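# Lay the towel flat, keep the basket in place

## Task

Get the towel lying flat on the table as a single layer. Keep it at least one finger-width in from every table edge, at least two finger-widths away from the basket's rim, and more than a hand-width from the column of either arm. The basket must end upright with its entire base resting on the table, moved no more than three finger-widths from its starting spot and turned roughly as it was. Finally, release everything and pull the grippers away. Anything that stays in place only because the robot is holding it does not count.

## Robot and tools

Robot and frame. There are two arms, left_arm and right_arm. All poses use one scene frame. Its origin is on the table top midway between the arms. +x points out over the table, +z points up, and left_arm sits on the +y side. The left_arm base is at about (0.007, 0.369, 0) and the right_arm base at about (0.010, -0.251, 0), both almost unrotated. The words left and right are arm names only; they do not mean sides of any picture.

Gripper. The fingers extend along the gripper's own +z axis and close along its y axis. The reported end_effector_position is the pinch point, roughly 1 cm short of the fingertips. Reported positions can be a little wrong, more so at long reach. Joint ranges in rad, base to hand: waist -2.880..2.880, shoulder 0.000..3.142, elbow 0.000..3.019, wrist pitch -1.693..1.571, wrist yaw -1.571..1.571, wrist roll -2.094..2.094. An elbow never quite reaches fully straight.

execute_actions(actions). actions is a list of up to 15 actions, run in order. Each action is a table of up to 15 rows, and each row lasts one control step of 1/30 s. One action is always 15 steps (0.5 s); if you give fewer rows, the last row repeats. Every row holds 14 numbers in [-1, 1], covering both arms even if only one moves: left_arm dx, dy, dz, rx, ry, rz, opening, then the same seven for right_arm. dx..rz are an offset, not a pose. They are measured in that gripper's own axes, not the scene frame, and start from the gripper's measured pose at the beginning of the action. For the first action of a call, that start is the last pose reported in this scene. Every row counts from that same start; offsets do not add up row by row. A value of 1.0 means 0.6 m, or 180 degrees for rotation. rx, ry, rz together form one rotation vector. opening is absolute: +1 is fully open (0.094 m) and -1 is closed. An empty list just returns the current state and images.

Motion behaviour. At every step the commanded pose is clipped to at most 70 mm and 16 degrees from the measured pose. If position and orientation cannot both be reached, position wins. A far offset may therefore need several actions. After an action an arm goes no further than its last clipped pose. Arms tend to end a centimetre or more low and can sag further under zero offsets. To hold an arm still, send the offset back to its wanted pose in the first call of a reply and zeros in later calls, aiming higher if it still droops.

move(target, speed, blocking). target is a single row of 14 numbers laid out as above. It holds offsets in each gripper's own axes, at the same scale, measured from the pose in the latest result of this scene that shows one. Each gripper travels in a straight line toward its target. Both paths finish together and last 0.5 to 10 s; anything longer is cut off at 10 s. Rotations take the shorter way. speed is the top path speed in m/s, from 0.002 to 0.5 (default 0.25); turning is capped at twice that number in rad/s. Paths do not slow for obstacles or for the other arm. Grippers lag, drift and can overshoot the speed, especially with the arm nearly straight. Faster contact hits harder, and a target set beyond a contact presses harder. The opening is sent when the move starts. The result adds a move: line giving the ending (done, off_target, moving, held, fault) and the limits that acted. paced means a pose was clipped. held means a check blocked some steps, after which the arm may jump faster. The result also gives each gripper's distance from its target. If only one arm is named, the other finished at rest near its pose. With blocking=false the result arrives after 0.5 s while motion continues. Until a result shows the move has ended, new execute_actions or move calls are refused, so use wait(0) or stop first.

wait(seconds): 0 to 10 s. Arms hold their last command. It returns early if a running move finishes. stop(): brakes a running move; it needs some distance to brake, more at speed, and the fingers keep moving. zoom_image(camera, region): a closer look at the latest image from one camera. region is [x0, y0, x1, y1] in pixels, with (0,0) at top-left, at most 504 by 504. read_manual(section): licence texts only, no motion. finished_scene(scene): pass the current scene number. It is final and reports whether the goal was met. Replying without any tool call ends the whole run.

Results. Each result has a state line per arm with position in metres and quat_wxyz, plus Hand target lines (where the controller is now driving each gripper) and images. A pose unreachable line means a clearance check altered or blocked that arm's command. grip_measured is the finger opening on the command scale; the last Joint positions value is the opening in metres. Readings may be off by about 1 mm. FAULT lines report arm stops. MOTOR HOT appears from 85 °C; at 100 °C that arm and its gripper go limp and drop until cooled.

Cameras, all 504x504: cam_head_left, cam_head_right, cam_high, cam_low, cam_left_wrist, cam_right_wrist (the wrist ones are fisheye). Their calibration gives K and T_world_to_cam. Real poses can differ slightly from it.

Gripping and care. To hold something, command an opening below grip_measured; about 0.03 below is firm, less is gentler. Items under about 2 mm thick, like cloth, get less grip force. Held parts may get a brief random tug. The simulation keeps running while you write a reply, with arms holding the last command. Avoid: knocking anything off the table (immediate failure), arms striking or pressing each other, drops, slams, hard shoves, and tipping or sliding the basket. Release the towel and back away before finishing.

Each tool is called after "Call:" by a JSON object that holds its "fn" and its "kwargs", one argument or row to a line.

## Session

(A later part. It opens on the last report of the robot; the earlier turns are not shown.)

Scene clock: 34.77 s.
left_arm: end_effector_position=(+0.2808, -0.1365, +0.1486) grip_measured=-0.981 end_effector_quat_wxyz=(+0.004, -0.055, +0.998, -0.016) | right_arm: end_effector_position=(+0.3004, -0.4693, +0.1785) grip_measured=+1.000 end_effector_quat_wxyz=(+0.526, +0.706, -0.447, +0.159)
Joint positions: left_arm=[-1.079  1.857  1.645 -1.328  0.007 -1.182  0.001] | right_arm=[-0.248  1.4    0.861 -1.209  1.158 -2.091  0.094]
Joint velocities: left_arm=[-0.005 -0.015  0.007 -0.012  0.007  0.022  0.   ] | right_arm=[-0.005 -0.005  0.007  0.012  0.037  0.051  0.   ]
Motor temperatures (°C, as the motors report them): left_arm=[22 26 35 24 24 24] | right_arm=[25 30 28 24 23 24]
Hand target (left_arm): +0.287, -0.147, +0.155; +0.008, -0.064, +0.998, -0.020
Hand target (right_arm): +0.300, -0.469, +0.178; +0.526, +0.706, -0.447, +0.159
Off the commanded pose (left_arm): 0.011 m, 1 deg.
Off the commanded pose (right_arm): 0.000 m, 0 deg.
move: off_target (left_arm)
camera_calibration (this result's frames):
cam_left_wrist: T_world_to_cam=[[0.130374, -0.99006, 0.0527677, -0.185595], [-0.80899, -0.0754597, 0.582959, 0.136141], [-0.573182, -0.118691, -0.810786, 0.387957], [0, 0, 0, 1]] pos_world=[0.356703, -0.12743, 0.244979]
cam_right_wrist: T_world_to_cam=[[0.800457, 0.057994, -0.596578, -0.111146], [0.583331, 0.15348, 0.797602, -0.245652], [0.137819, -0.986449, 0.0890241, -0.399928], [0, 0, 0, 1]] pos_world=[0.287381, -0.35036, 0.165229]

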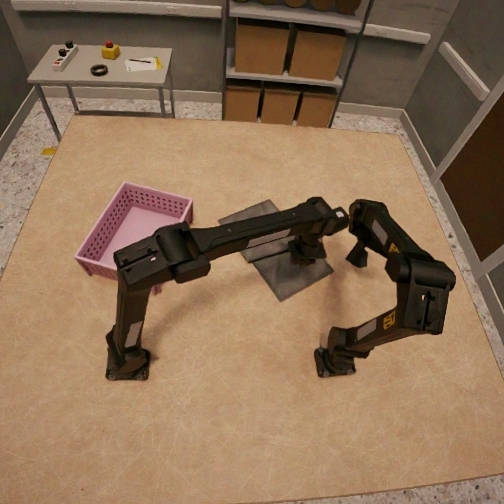

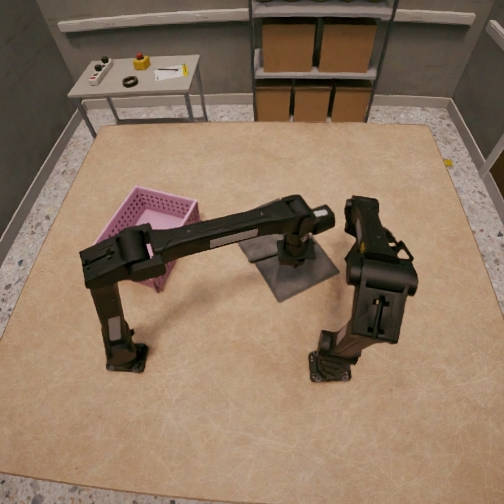

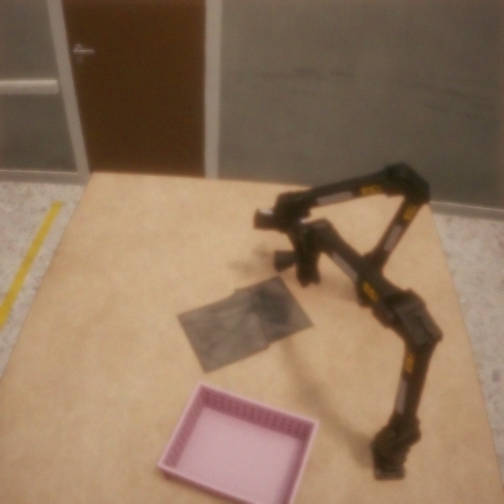

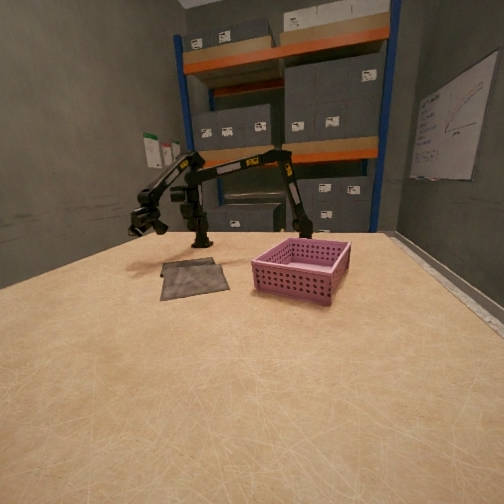

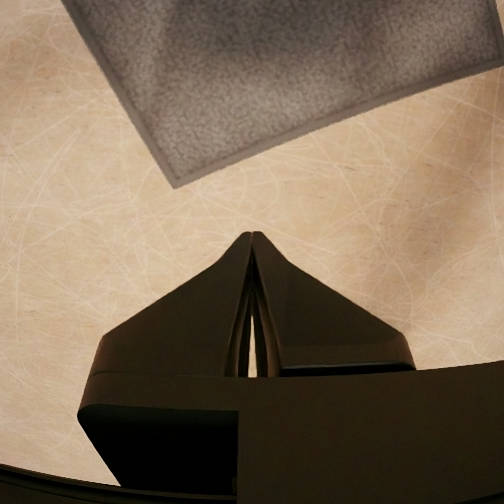

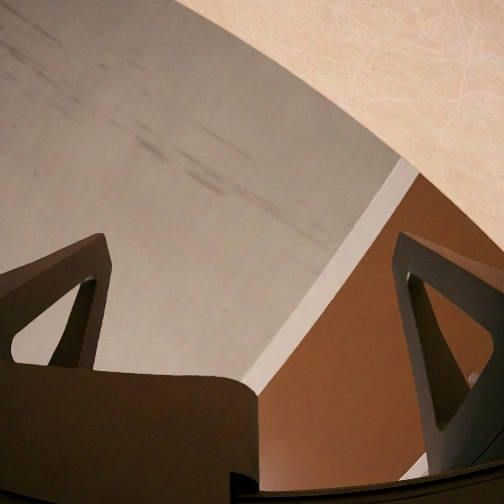

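Call:
{"fn": "move", "kwargs": {
  "target": [-0.07,0.0,0.17,0,0,0,-1,0,0,0,0,0,0,1],
  "speed": 0.15
}}

Call:
{"fn": "move", "kwargs": {
  "target": [0,0,0.085,0,0,0,-1,0,0,0,0,0,0,1],
  "speed": 0.06
}}

Call:
{"fn": "move", "kwargs": {
  "target": [0.27,0.17,0.03,0,0,0,-1,0,0,0,0,0,0,1],
  "speed": 0.06
}}

Call:
{"fn": "move", "kwargs": {
  "target": [0.15,0.25,-0.2,0,0,0,-1,0,0,0,0,0,0,1]
}}

Scene clock: 40.17 s.
left_arm: end_effector_position=(+0.3170, -0.1364, +0.0589) grip_measured=-0.981 end_effector_quat_wxyz=(+0.006, -0.059, +0.998, -0.018) | right_arm: end_effector_position=(+0.3004, -0.4693, +0.1785) grip_measured=+1.000 end_effector_quat_wxyz=(+0.526, +0.706, -0.447, +0.159)
Joint positions: left_arm=[-1.025  1.971  1.572 -1.135  0.007 -1.136  0.001] | right_arm=[-0.248  1.4    0.861 -1.209  1.158 -2.091  0.094]
Joint velocities: left_arm=[-0.005 -0.005 -0.002 -0.002  0.066 -0.066 -0.001] | right_arm=[-0.005  0.015  0.017  0.002 -0.007  0.007  0.   ]
Motor temperatures (°C, as the motors report them): left_arm=[22 27 36 24 24 24] | right_arm=[25 30 28 24 23 24]
Hand target (left_arm): +0.322, -0.134, +0.047; +0.003, -0.055, +0.998, -0.016
Hand target (right_arm): +0.300, -0.469, +0.178; +0.526, +0.706, -0.447, +0.159
Off the commanded pose (left_arm): 0.014 m, 1 deg.
Off the commanded pose (right_arm): 0.000 m, 0 deg.
move: off_target (left_arm)
camera_calibration (this result's frames):
cam_left_wrist: T_world_to_cam=[[0.138085, -0.988735, 0.0577552, -0.187957], [-0.810922, -0.0793869, 0.579744, 0.218002], [-0.568629, -0.126889, -0.812749, 0.333547], [0, 0, 0, 1]] pos_world=[0.392401, -0.12621, 0.15556]
cam_right_wrist: T_world_to_cam=[[0.800457, 0.057994, -0.596578, -0.111146], [0.583331, 0.15348, 0.797602, -0.245652], [0.137819, -0.986449, 0.0890241, -0.399928], [0, 0, 0, 1]] pos_world=[0.287381, -0.35036, 0.165229]

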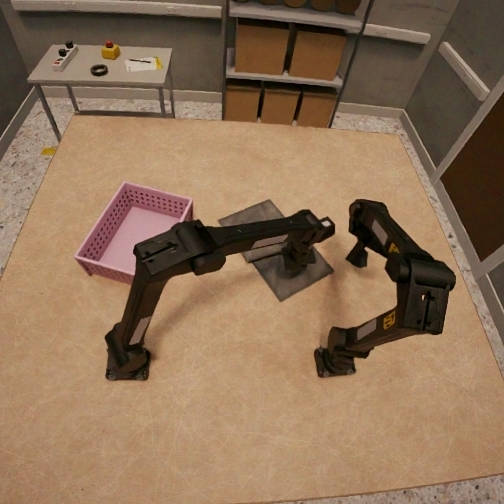

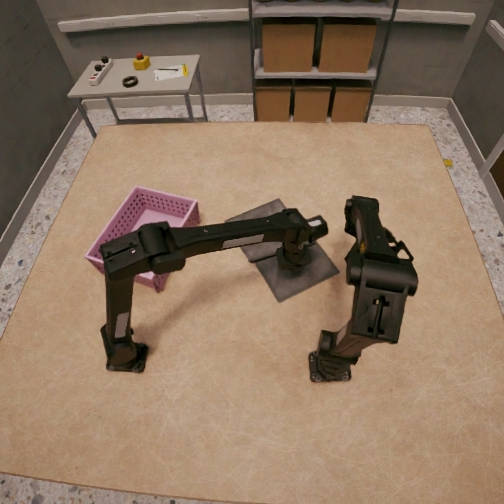

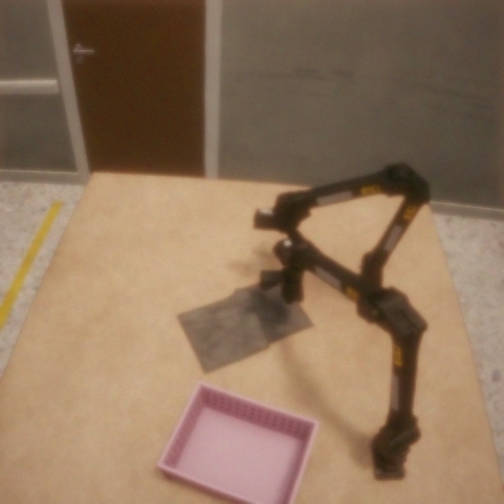

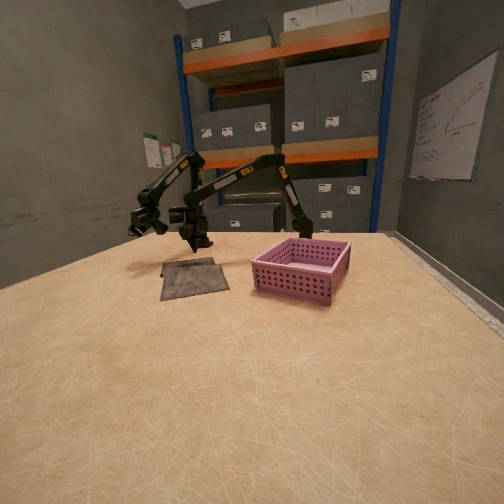

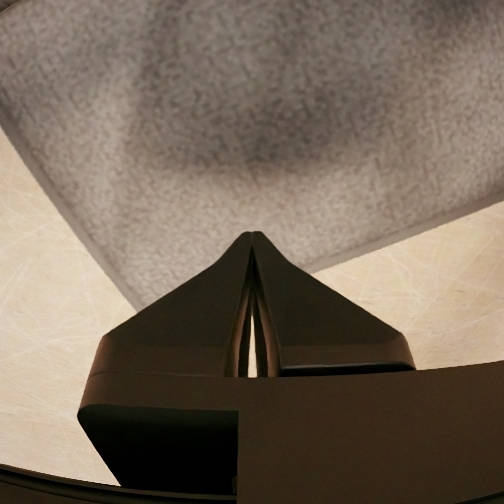

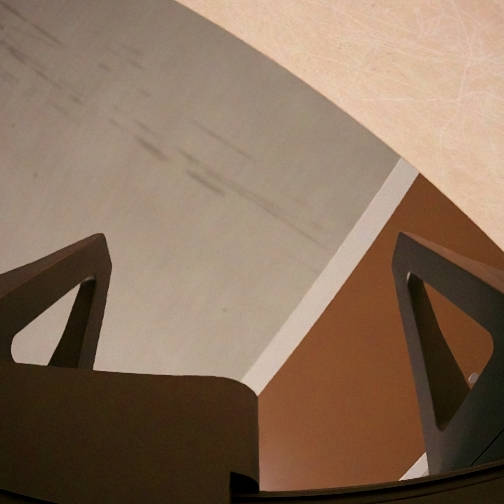

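Scene clock: 41.43 s.
left_arm: end_effector_position=(+0.3189, -0.1394, +0.0274) grip_measured=-0.981 end_effector_quat_wxyz=(+0.010, -0.059, +0.998, -0.027) | right_arm: end_effector_position=(+0.3004, -0.4693, +0.1785) grip_measured=+1.000 end_effector_quat_wxyz=(+0.526, +0.706, -0.447, +0.159)
Joint positions: left_arm=[-1.025  2.003  1.533 -1.043  0.007 -1.136  0.001] | right_arm=[-0.248  1.4    0.861 -1.209  1.158 -2.091  0.094]
Joint velocities: left_arm=[ 0.005 -0.015  0.002 -0.037 -0.037 -0.007 -0.   ] | right_arm=[-0.015 -0.005  0.002 -0.012 -0.037  0.007  0.   ]
Motor temperatures (°C, as the motors report them): left_arm=[22 27 36 24 24 24] | right_arm=[25 30 28 24 23 24]
Hand target (left_arm): +0.317, -0.137, +0.009; +0.006, -0.059, +0.998, -0.018
Hand target (right_arm): +0.300, -0.469, +0.178; +0.526, +0.706, -0.447, +0.159
Off the commanded pose (left_arm): 0.020 m, 1 deg.
Off the commanded pose (right_arm): 0.000 m, 0 deg.
move: off_target (left_arm)
camera_calibration (this result's frames):
cam_left_wrist: T_world_to_cam=[[0.137389, -0.987607, 0.0758779, -0.189513], [-0.816917, -0.0696564, 0.572534, 0.241014], [-0.560153, -0.140646, -0.816362, 0.30409], [0, 0, 0, 1]] pos_world=[0.393262, -0.127607, 0.124639]
cam_right_wrist: T_world_to_cam=[[0.800457, 0.057994, -0.596578, -0.111146], [0.583331, 0.15348, 0.797602, -0.245652], [0.137819, -0.986449, 0.0890241, -0.399928], [0, 0, 0, 1]] pos_world=[0.287381, -0.35036, 0.165229]

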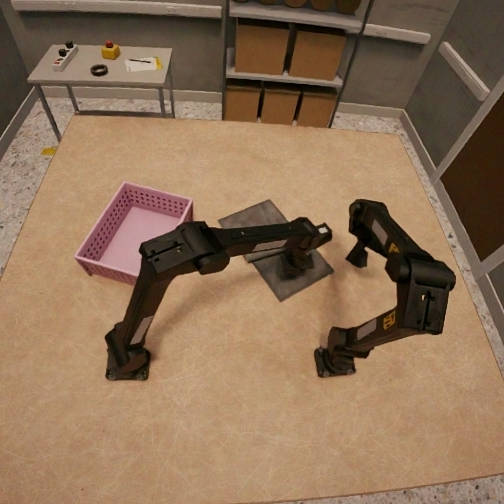

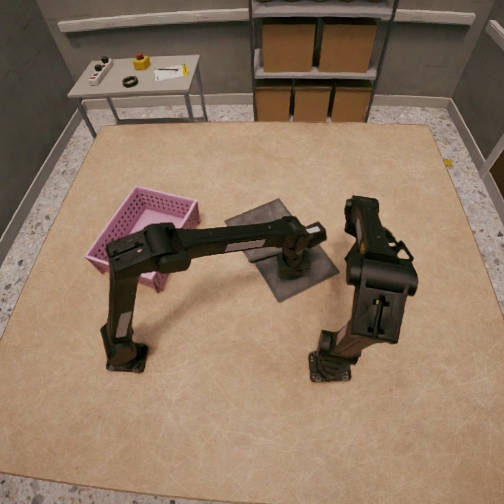

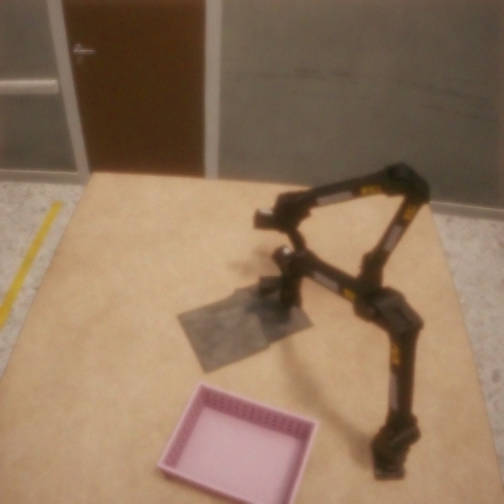

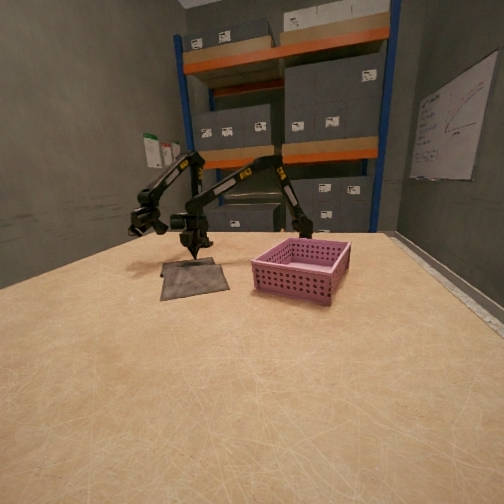

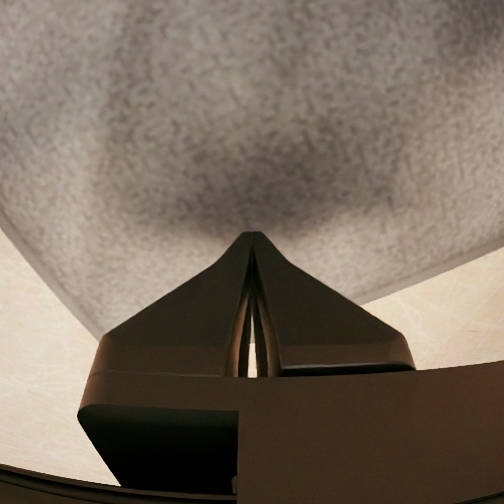

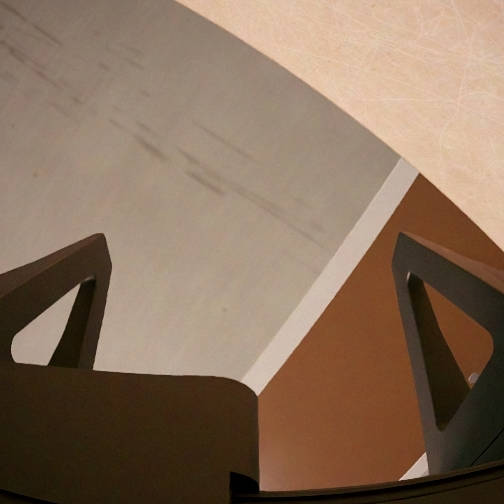

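Scene clock: 44.97 s.
left_arm: end_effector_position=(+0.1516, -0.0582, +0.0050) grip_measured=-0.981 end_effector_quat_wxyz=(+0.009, -0.056, +0.998, -0.024) | right_arm: end_effector_position=(+0.3004, -0.4693, +0.1785) grip_measured=+1.000 end_effector_quat_wxyz=(+0.526, +0.706, -0.447, +0.159)
Joint positions: left_arm=[-1.253  1.72   1.026 -0.826 -0.005 -1.358  0.001] | right_arm=[-0.248  1.4    0.861 -1.209  1.158 -2.091  0.094]
Joint velocities: left_arm=[ 0.005 -0.005 -0.007 -0.002  0.022  0.007  0.   ] | right_arm=[-0.005  0.005  0.002 -0.002 -0.022  0.037  0.   ]
Motor temperatures (°C, as the motors report them): left_arm=[22 27 36 24 24 24] | right_arm=[25 30 28 24 23 24]
Hand target (left_arm): +0.146, -0.058, +0.003; +0.011, -0.059, +0.998, -0.027
Hand target (right_arm): +0.300, -0.469, +0.178; +0.526, +0.706, -0.447, +0.159
Off the commanded pose (left_arm): 0.006 m, 1 deg.
Off the commanded pose (right_arm): 0.000 m, 0 deg.
move: done
camera_calibration (this result's frames):
cam_left_wrist: T_world_to_cam=[[0.131503, -0.98888, 0.0694479, -0.0838316], [-0.815838, -0.0681628, 0.57425, 0.122821], [-0.56313, -0.132174, -0.815729, 0.204445], [0, 0, 0, 1]] pos_world=[0.226355, -0.0475052, 0.102064]
cam_right_wrist: T_world_to_cam=[[0.800457, 0.057994, -0.596578, -0.111146], [0.583331, 0.15348, 0.797602, -0.245652], [0.137819, -0.986449, 0.0890241, -0.399928], [0, 0, 0, 1]] pos_world=[0.287381, -0.35036, 0.165229]

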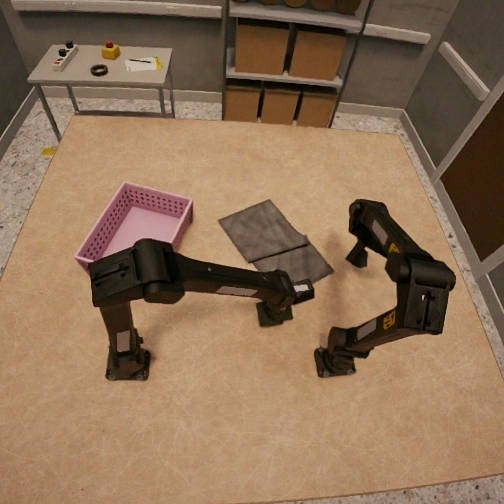

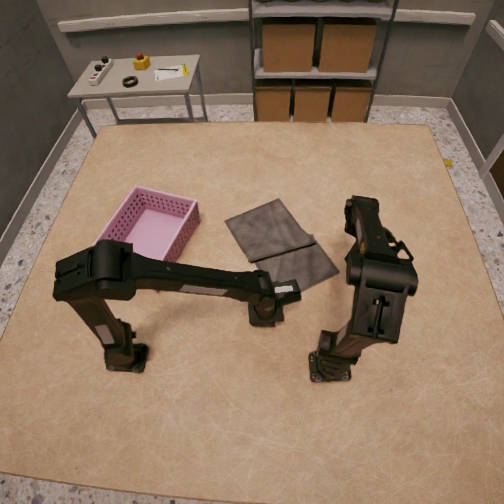

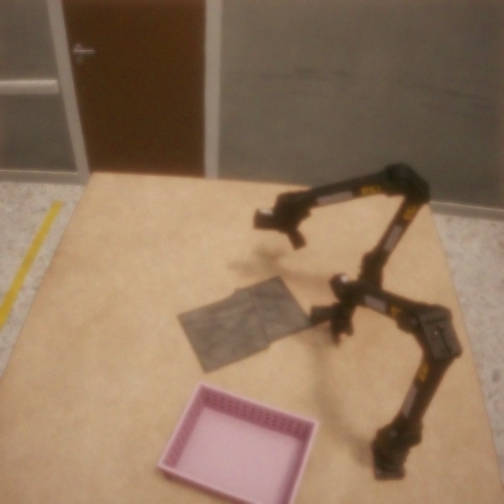

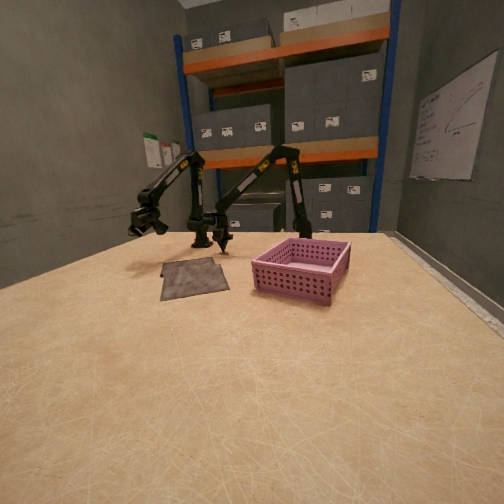

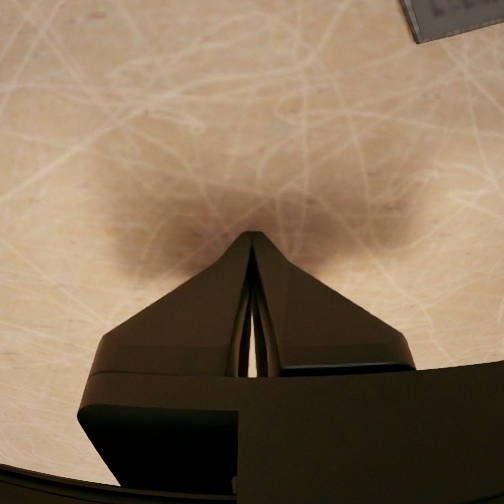

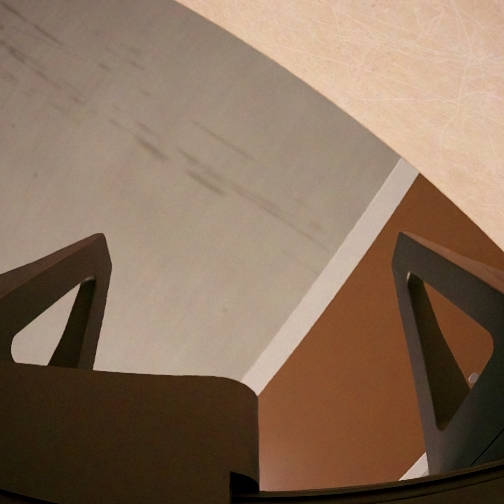

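Scene clock: 46.33 s.
left_arm: end_effector_position=(+0.0473, +0.0763, +0.1240) grip_measured=-0.981 end_effector_quat_wxyz=(+0.010, -0.051, +0.998, -0.044) | right_arm: end_effector_position=(+0.3004, -0.4693, +0.1785) grip_measured=+1.000 end_effector_quat_wxyz=(+0.526, +0.706, -0.447, +0.159)
Joint positions: left_arm=[-1.448  1.112  0.762 -1.13  -0.013 -1.543  0.001] | right_arm=[-0.248  1.4    0.861 -1.209  1.158 -2.091  0.094]
Joint velocities: left_arm=[-0.005 -0.005 -0.027  0.007 -0.066 -0.051 -0.001] | right_arm=[-0.015 -0.015 -0.002  0.002 -0.007 -0.037  0.   ]
Motor temperatures (°C, as the motors report them): left_arm=[22 27 35 24 24 24] | right_arm=[25 30 28 24 23 24]
Hand target (left_arm): +0.044, +0.084, +0.116; +0.010, -0.056, +0.998, -0.025
Hand target (right_arm): +0.300, -0.469, +0.178; +0.526, +0.706, -0.447, +0.159
Off the commanded pose (left_arm): 0.013 m, 2 deg.
Off the commanded pose (right_arm): 0.000 m, 0 deg.
move: off_target (left_arm)
camera_calibration (this result's frames):
cam_left_wrist: T_world_to_cam=[[0.122225, -0.986388, 0.110002, 0.0498618], [-0.818509, -0.037492, 0.573268, -0.0236186], [-0.561341, -0.160105, -0.81195, 0.26219], [0, 0, 0, 1]] pos_world=[0.121751, 0.0902755, 0.22094]
cam_right_wrist: T_world_to_cam=[[0.800457, 0.057994, -0.596578, -0.111146], [0.583331, 0.15348, 0.797602, -0.245652], [0.137819, -0.986449, 0.0890241, -0.399928], [0, 0, 0, 1]] pos_world=[0.287381, -0.35036, 0.165229]

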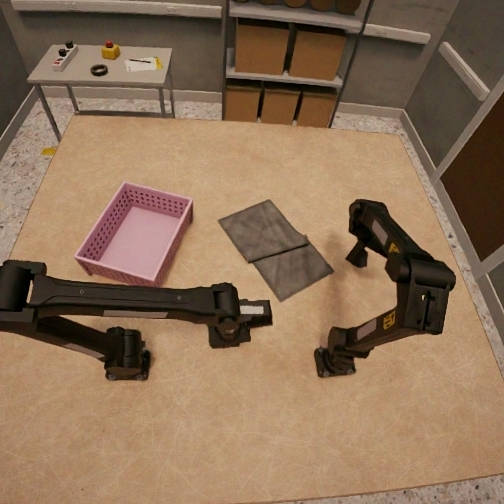

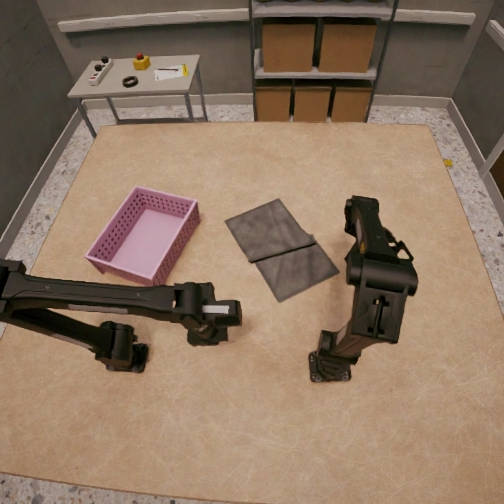

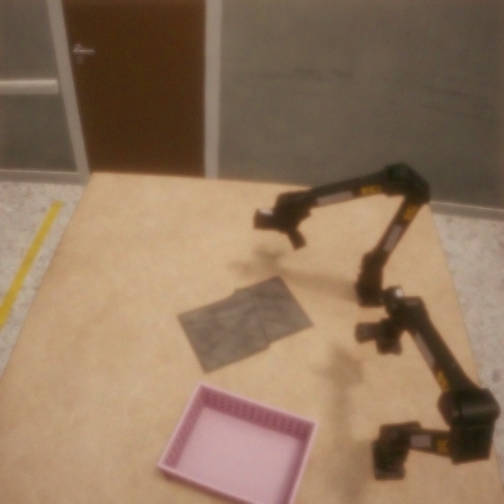

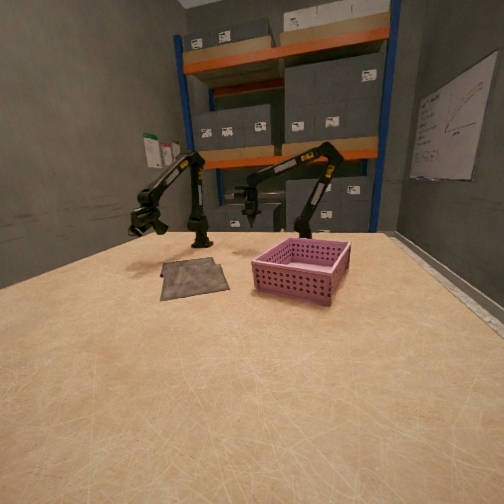

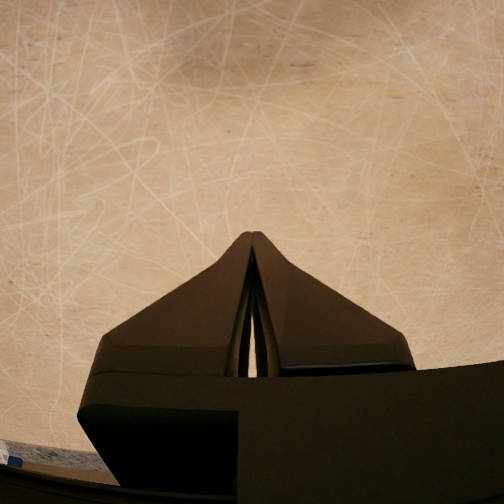

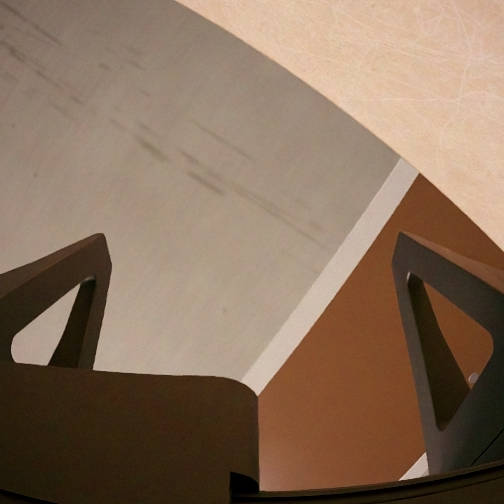

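Call:
{"fn": "move", "kwargs": {
  "target": [-0.43,-0.38,0.13,0,0,0,-1,0,0,0,0,0,0,1],
  "speed": 0.2
}}

Call:
{"fn": "move", "kwargs": {
  "target": [-0.02,-0.02,0.11,0,0,0,-1,0,0,0,0,0,0,1],
  "speed": 0.06
}}

Call:
{"fn": "execute_actions", "kwargs": {
  "actions": [
    [[0,0,0.03,0,0,0,-1,0,0,0,0,0,0,1]],
    [[0,0,0.03,0,0,0,-1,0,0,0,0,0,0,1]]
  ]
}}

Scene clock: 54.90 s.
left_arm: end_effector_position=(+0.3183, -0.1191, +0.0643) grip_measured=-0.981 end_effector_quat_wxyz=(+0.008, -0.056, +0.998, -0.040) | right_arm: end_effector_position=(+0.3004, -0.4693, +0.1785) grip_measured=+1.000 end_effector_quat_wxyz=(+0.526, +0.706, -0.447, +0.159)
Joint positions: left_arm=[-1.002  1.908  1.488 -1.072  0.025 -1.109  0.001] | right_arm=[-0.248  1.4    0.861 -1.209  1.158 -2.091  0.094]
Joint velocities: left_arm=[-0.015  0.005 -0.012 -0.012 -0.037  0.007 -0.001] | right_arm=[-0.005 -0.005  0.002  0.007 -0.007 -0.051  0.   ]
Motor temperatures (°C, as the motors report them): left_arm=[22 26 35 24 24 24] | right_arm=[25 30 27 24 23 24]
Hand target (left_arm): +0.328, -0.127, +0.068; +0.008, -0.051, +0.998, -0.043
Hand target (right_arm): +0.300, -0.469, +0.178; +0.526, +0.706, -0.447, +0.159
Off the commanded pose (left_arm): 0.016 m, 1 deg.
Off the commanded pose (right_arm): 0.000 m, 0 deg.
move: off_target (left_arm)
camera_calibration (this result's frames):
cam_left_wrist: T_world_to_cam=[[0.131949, -0.986039, 0.101575, -0.171886], [-0.815928, -0.0498499, 0.576001, 0.222662], [-0.562895, -0.15888, -0.811114, 0.335097], [0, 0, 0, 1]] pos_world=[0.392981, -0.105147, 0.161007]
cam_right_wrist: T_world_to_cam=[[0.800457, 0.057994, -0.596578, -0.111146], [0.583331, 0.15348, 0.797602, -0.245652], [0.137819, -0.986449, 0.0890241, -0.399928], [0, 0, 0, 1]] pos_world=[0.287381, -0.35036, 0.165229]

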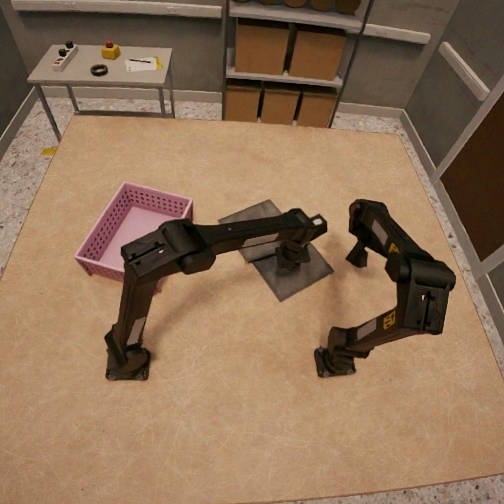

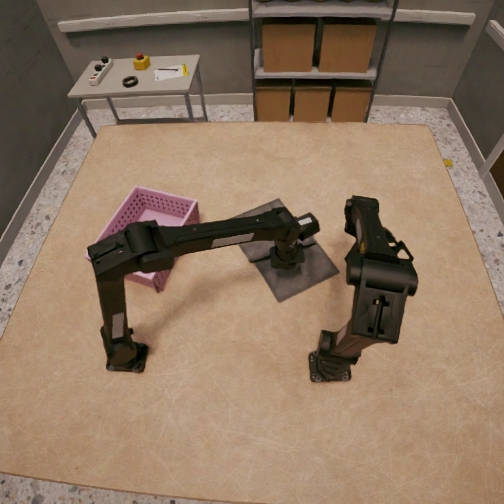

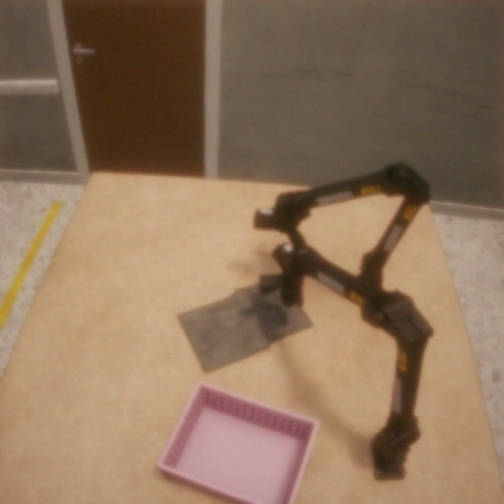

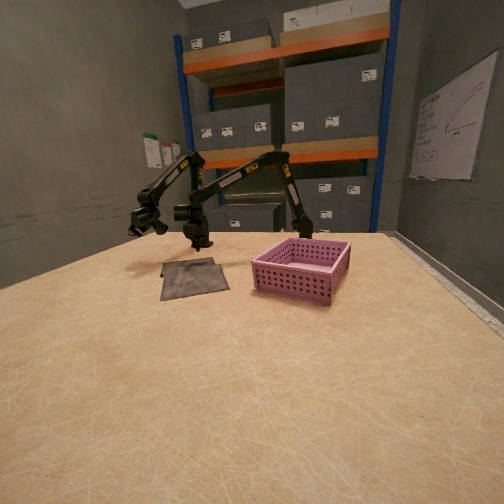

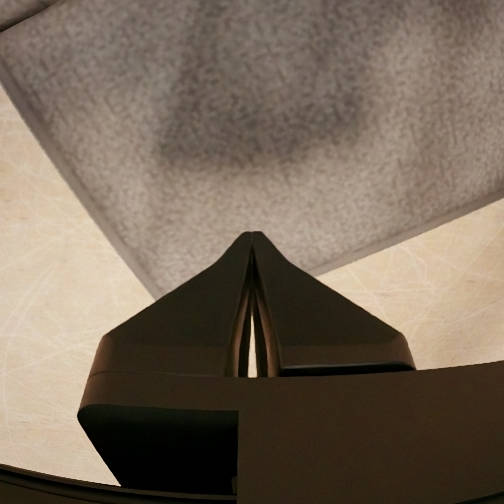

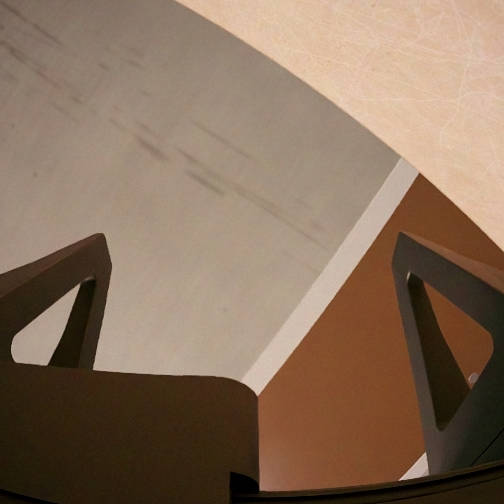

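Scene clock: 56.40 s.
left_arm: end_effector_position=(+0.3263, -0.1315, +0.0122) grip_measured=-0.981 end_effector_quat_wxyz=(+0.009, -0.056, +0.998, -0.040) | right_arm: end_effector_position=(+0.3004, -0.4693, +0.1785) grip_measured=+1.000 end_effector_quat_wxyz=(+0.526, +0.706, -0.447, +0.159)
Joint positions: left_arm=[-1.002  2.004  1.488 -0.976  0.025 -1.109  0.001] | right_arm=[-0.248  1.4    0.861 -1.209  1.158 -2.091  0.094]
Joint velocities: left_arm=[-0.005 -0.015 -0.002 -0.012 -0.022 -0.022 -0.001] | right_arm=[ 0.015 -0.034  0.012 -0.002  0.007  0.022  0.   ]
Motor temperatures (°C, as the motors report them): left_arm=[22 26 35 24 24 24] | right_arm=[25 30 27 24 23 24]
Hand target (left_arm): +0.332, -0.134, -0.000; +0.008, -0.056, +0.998, -0.040
Hand target (right_arm): +0.300, -0.469, +0.178; +0.526, +0.706, -0.447, +0.159
Off the commanded pose (left_arm): 0.015 m, 0 deg.
Off the commanded pose (right_arm): 0.000 m, 0 deg.
move: off_target (left_arm)
camera_calibration (this result's frames):
cam_left_wrist: T_world_to_cam=[[0.131907, -0.985973, 0.102261, -0.179868], [-0.816167, -0.0494813, 0.575694, 0.258709], [-0.562559, -0.1594, -0.811246, 0.295256], [0, 0, 0, 1]] pos_world=[0.400974, -0.11748, 0.108981]
cam_right_wrist: T_world_to_cam=[[0.800457, 0.057994, -0.596578, -0.111146], [0.583331, 0.15348, 0.797602, -0.245652], [0.137819, -0.986449, 0.0890241, -0.399928], [0, 0, 0, 1]] pos_world=[0.287381, -0.35036, 0.165229]

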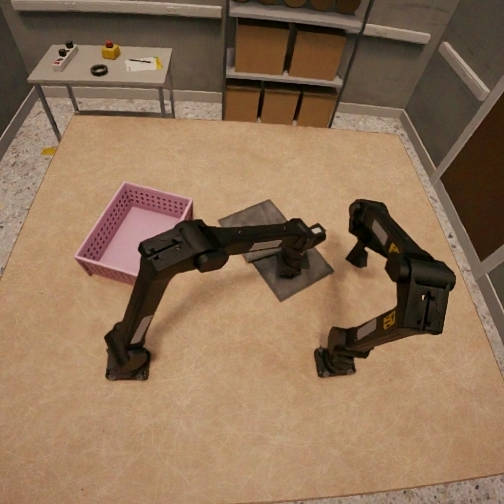

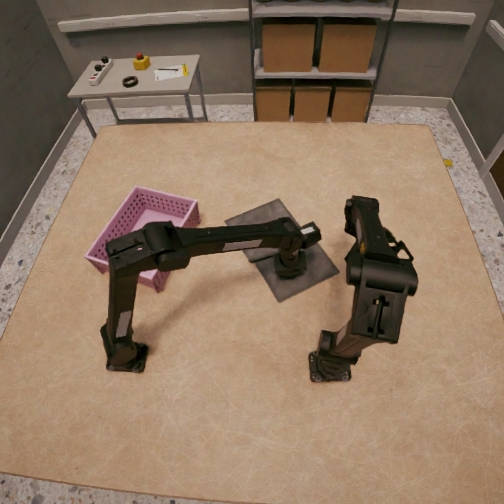

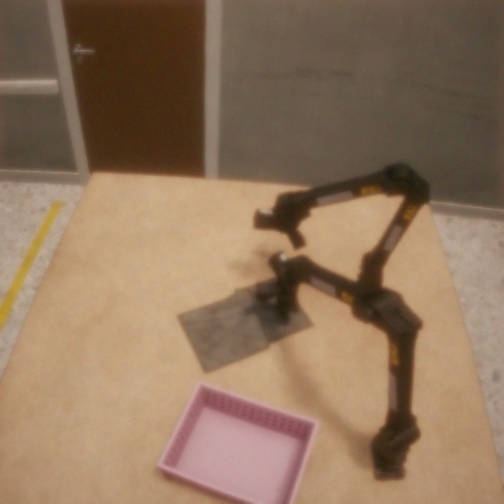

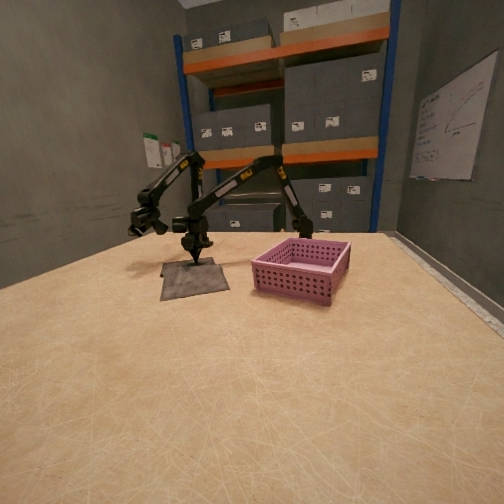

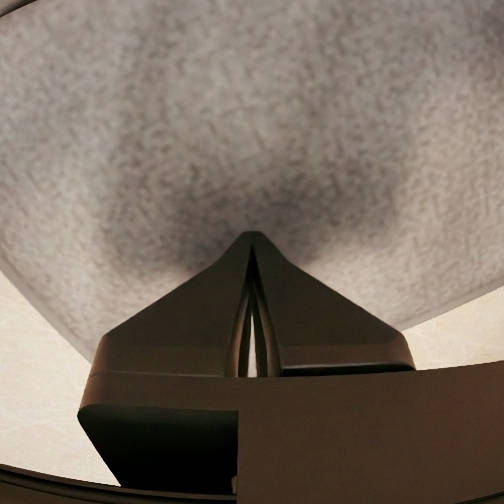

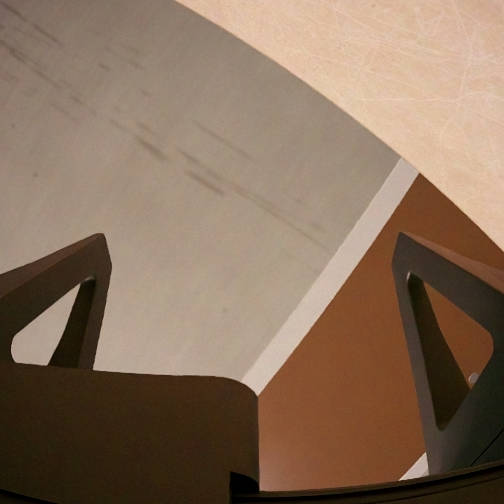

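Scene clock: 57.40 s.
left_arm: end_effector_position=(+0.3310, -0.1386, +0.0127) grip_measured=-0.981 end_effector_quat_wxyz=(+0.017, -0.056, +0.997, -0.056) | right_arm: end_effector_position=(+0.3004, -0.4693, +0.1785) grip_measured=+1.000 end_effector_quat_wxyz=(+0.526, +0.706, -0.447, +0.159)
Joint positions: left_arm=[-1.002  2.004  1.486 -0.939  0.025 -1.109  0.001] | right_arm=[-0.248  1.4    0.861 -1.209  1.158 -2.091  0.094]
Joint velocities: left_arm=[-0.015 -0.005  0.017 -0.007 -0.022  0.007  0.   ] | right_arm=[-0.005 -0.005  0.002 -0.002 -0.051 -0.051  0.   ]
Motor temperatures (°C, as the motors report them): left_arm=[22 26 35 24 24 24] | right_arm=[25 30 27 24 23 24]
Hand target (left_arm): +0.329, -0.136, -0.005; +0.013, -0.056, +0.997, -0.048
Hand target (right_arm): +0.300, -0.469, +0.178; +0.526, +0.706, -0.447, +0.159
Off the commanded pose (left_arm): 0.019 m, 1 deg.
Off the commanded pose (right_arm): 0.000 m, 0 deg.
camera_calibration (this result's frames):
cam_left_wrist: T_world_to_cam=[[0.129599, -0.982412, 0.13443, -0.186761], [-0.827251, -0.0323787, 0.560898, 0.268116], [-0.54668, -0.183899, -0.816898, 0.288523], [0, 0, 0, 1]] pos_world=[0.403733, -0.121736, 0.110415]
cam_right_wrist: T_world_to_cam=[[0.800457, 0.057994, -0.596578, -0.111146], [0.583331, 0.15348, 0.797602, -0.245652], [0.137819, -0.986449, 0.0890241, -0.399928], [0, 0, 0, 1]] pos_world=[0.287381, -0.35036, 0.165229]

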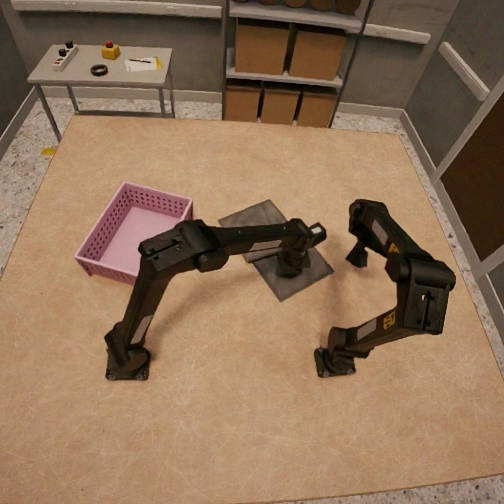

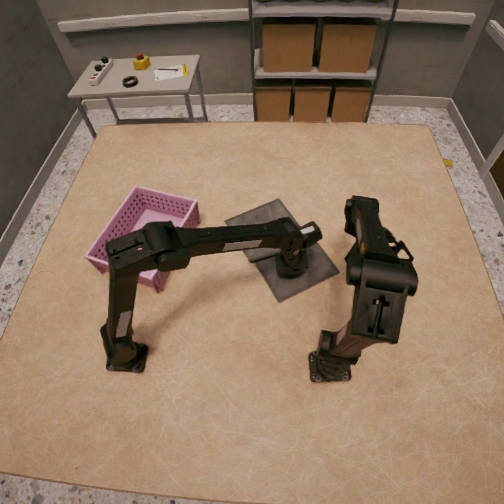

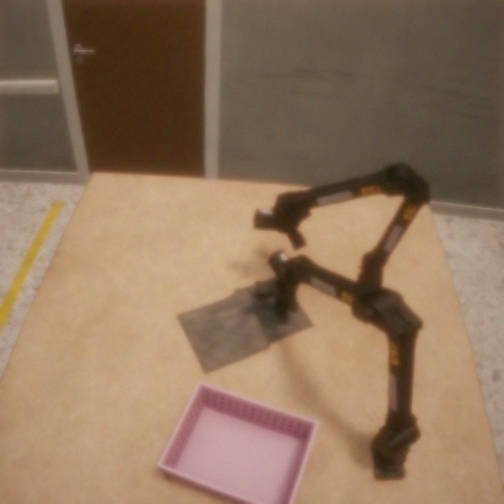

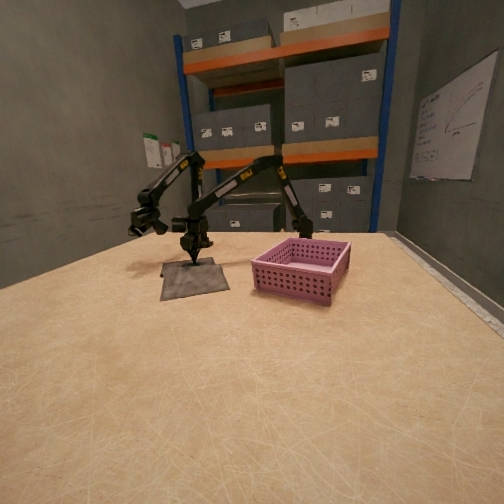

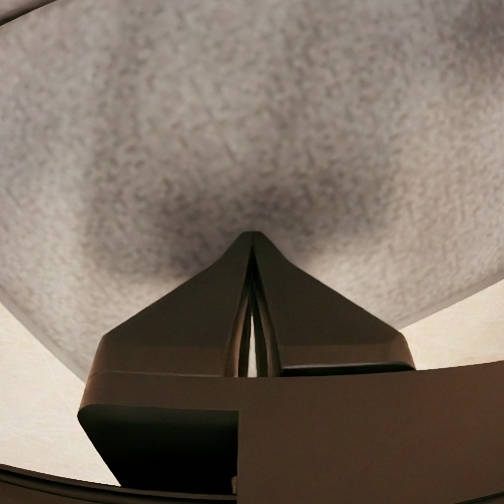

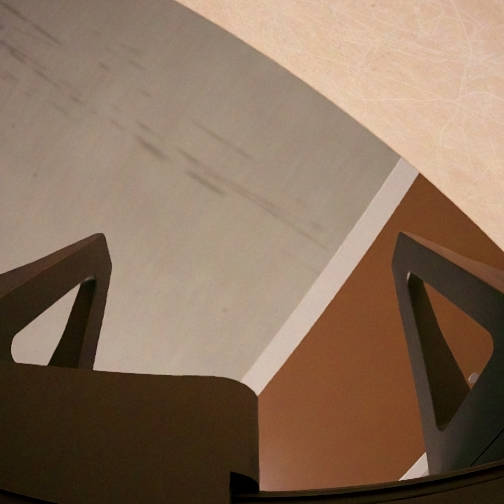

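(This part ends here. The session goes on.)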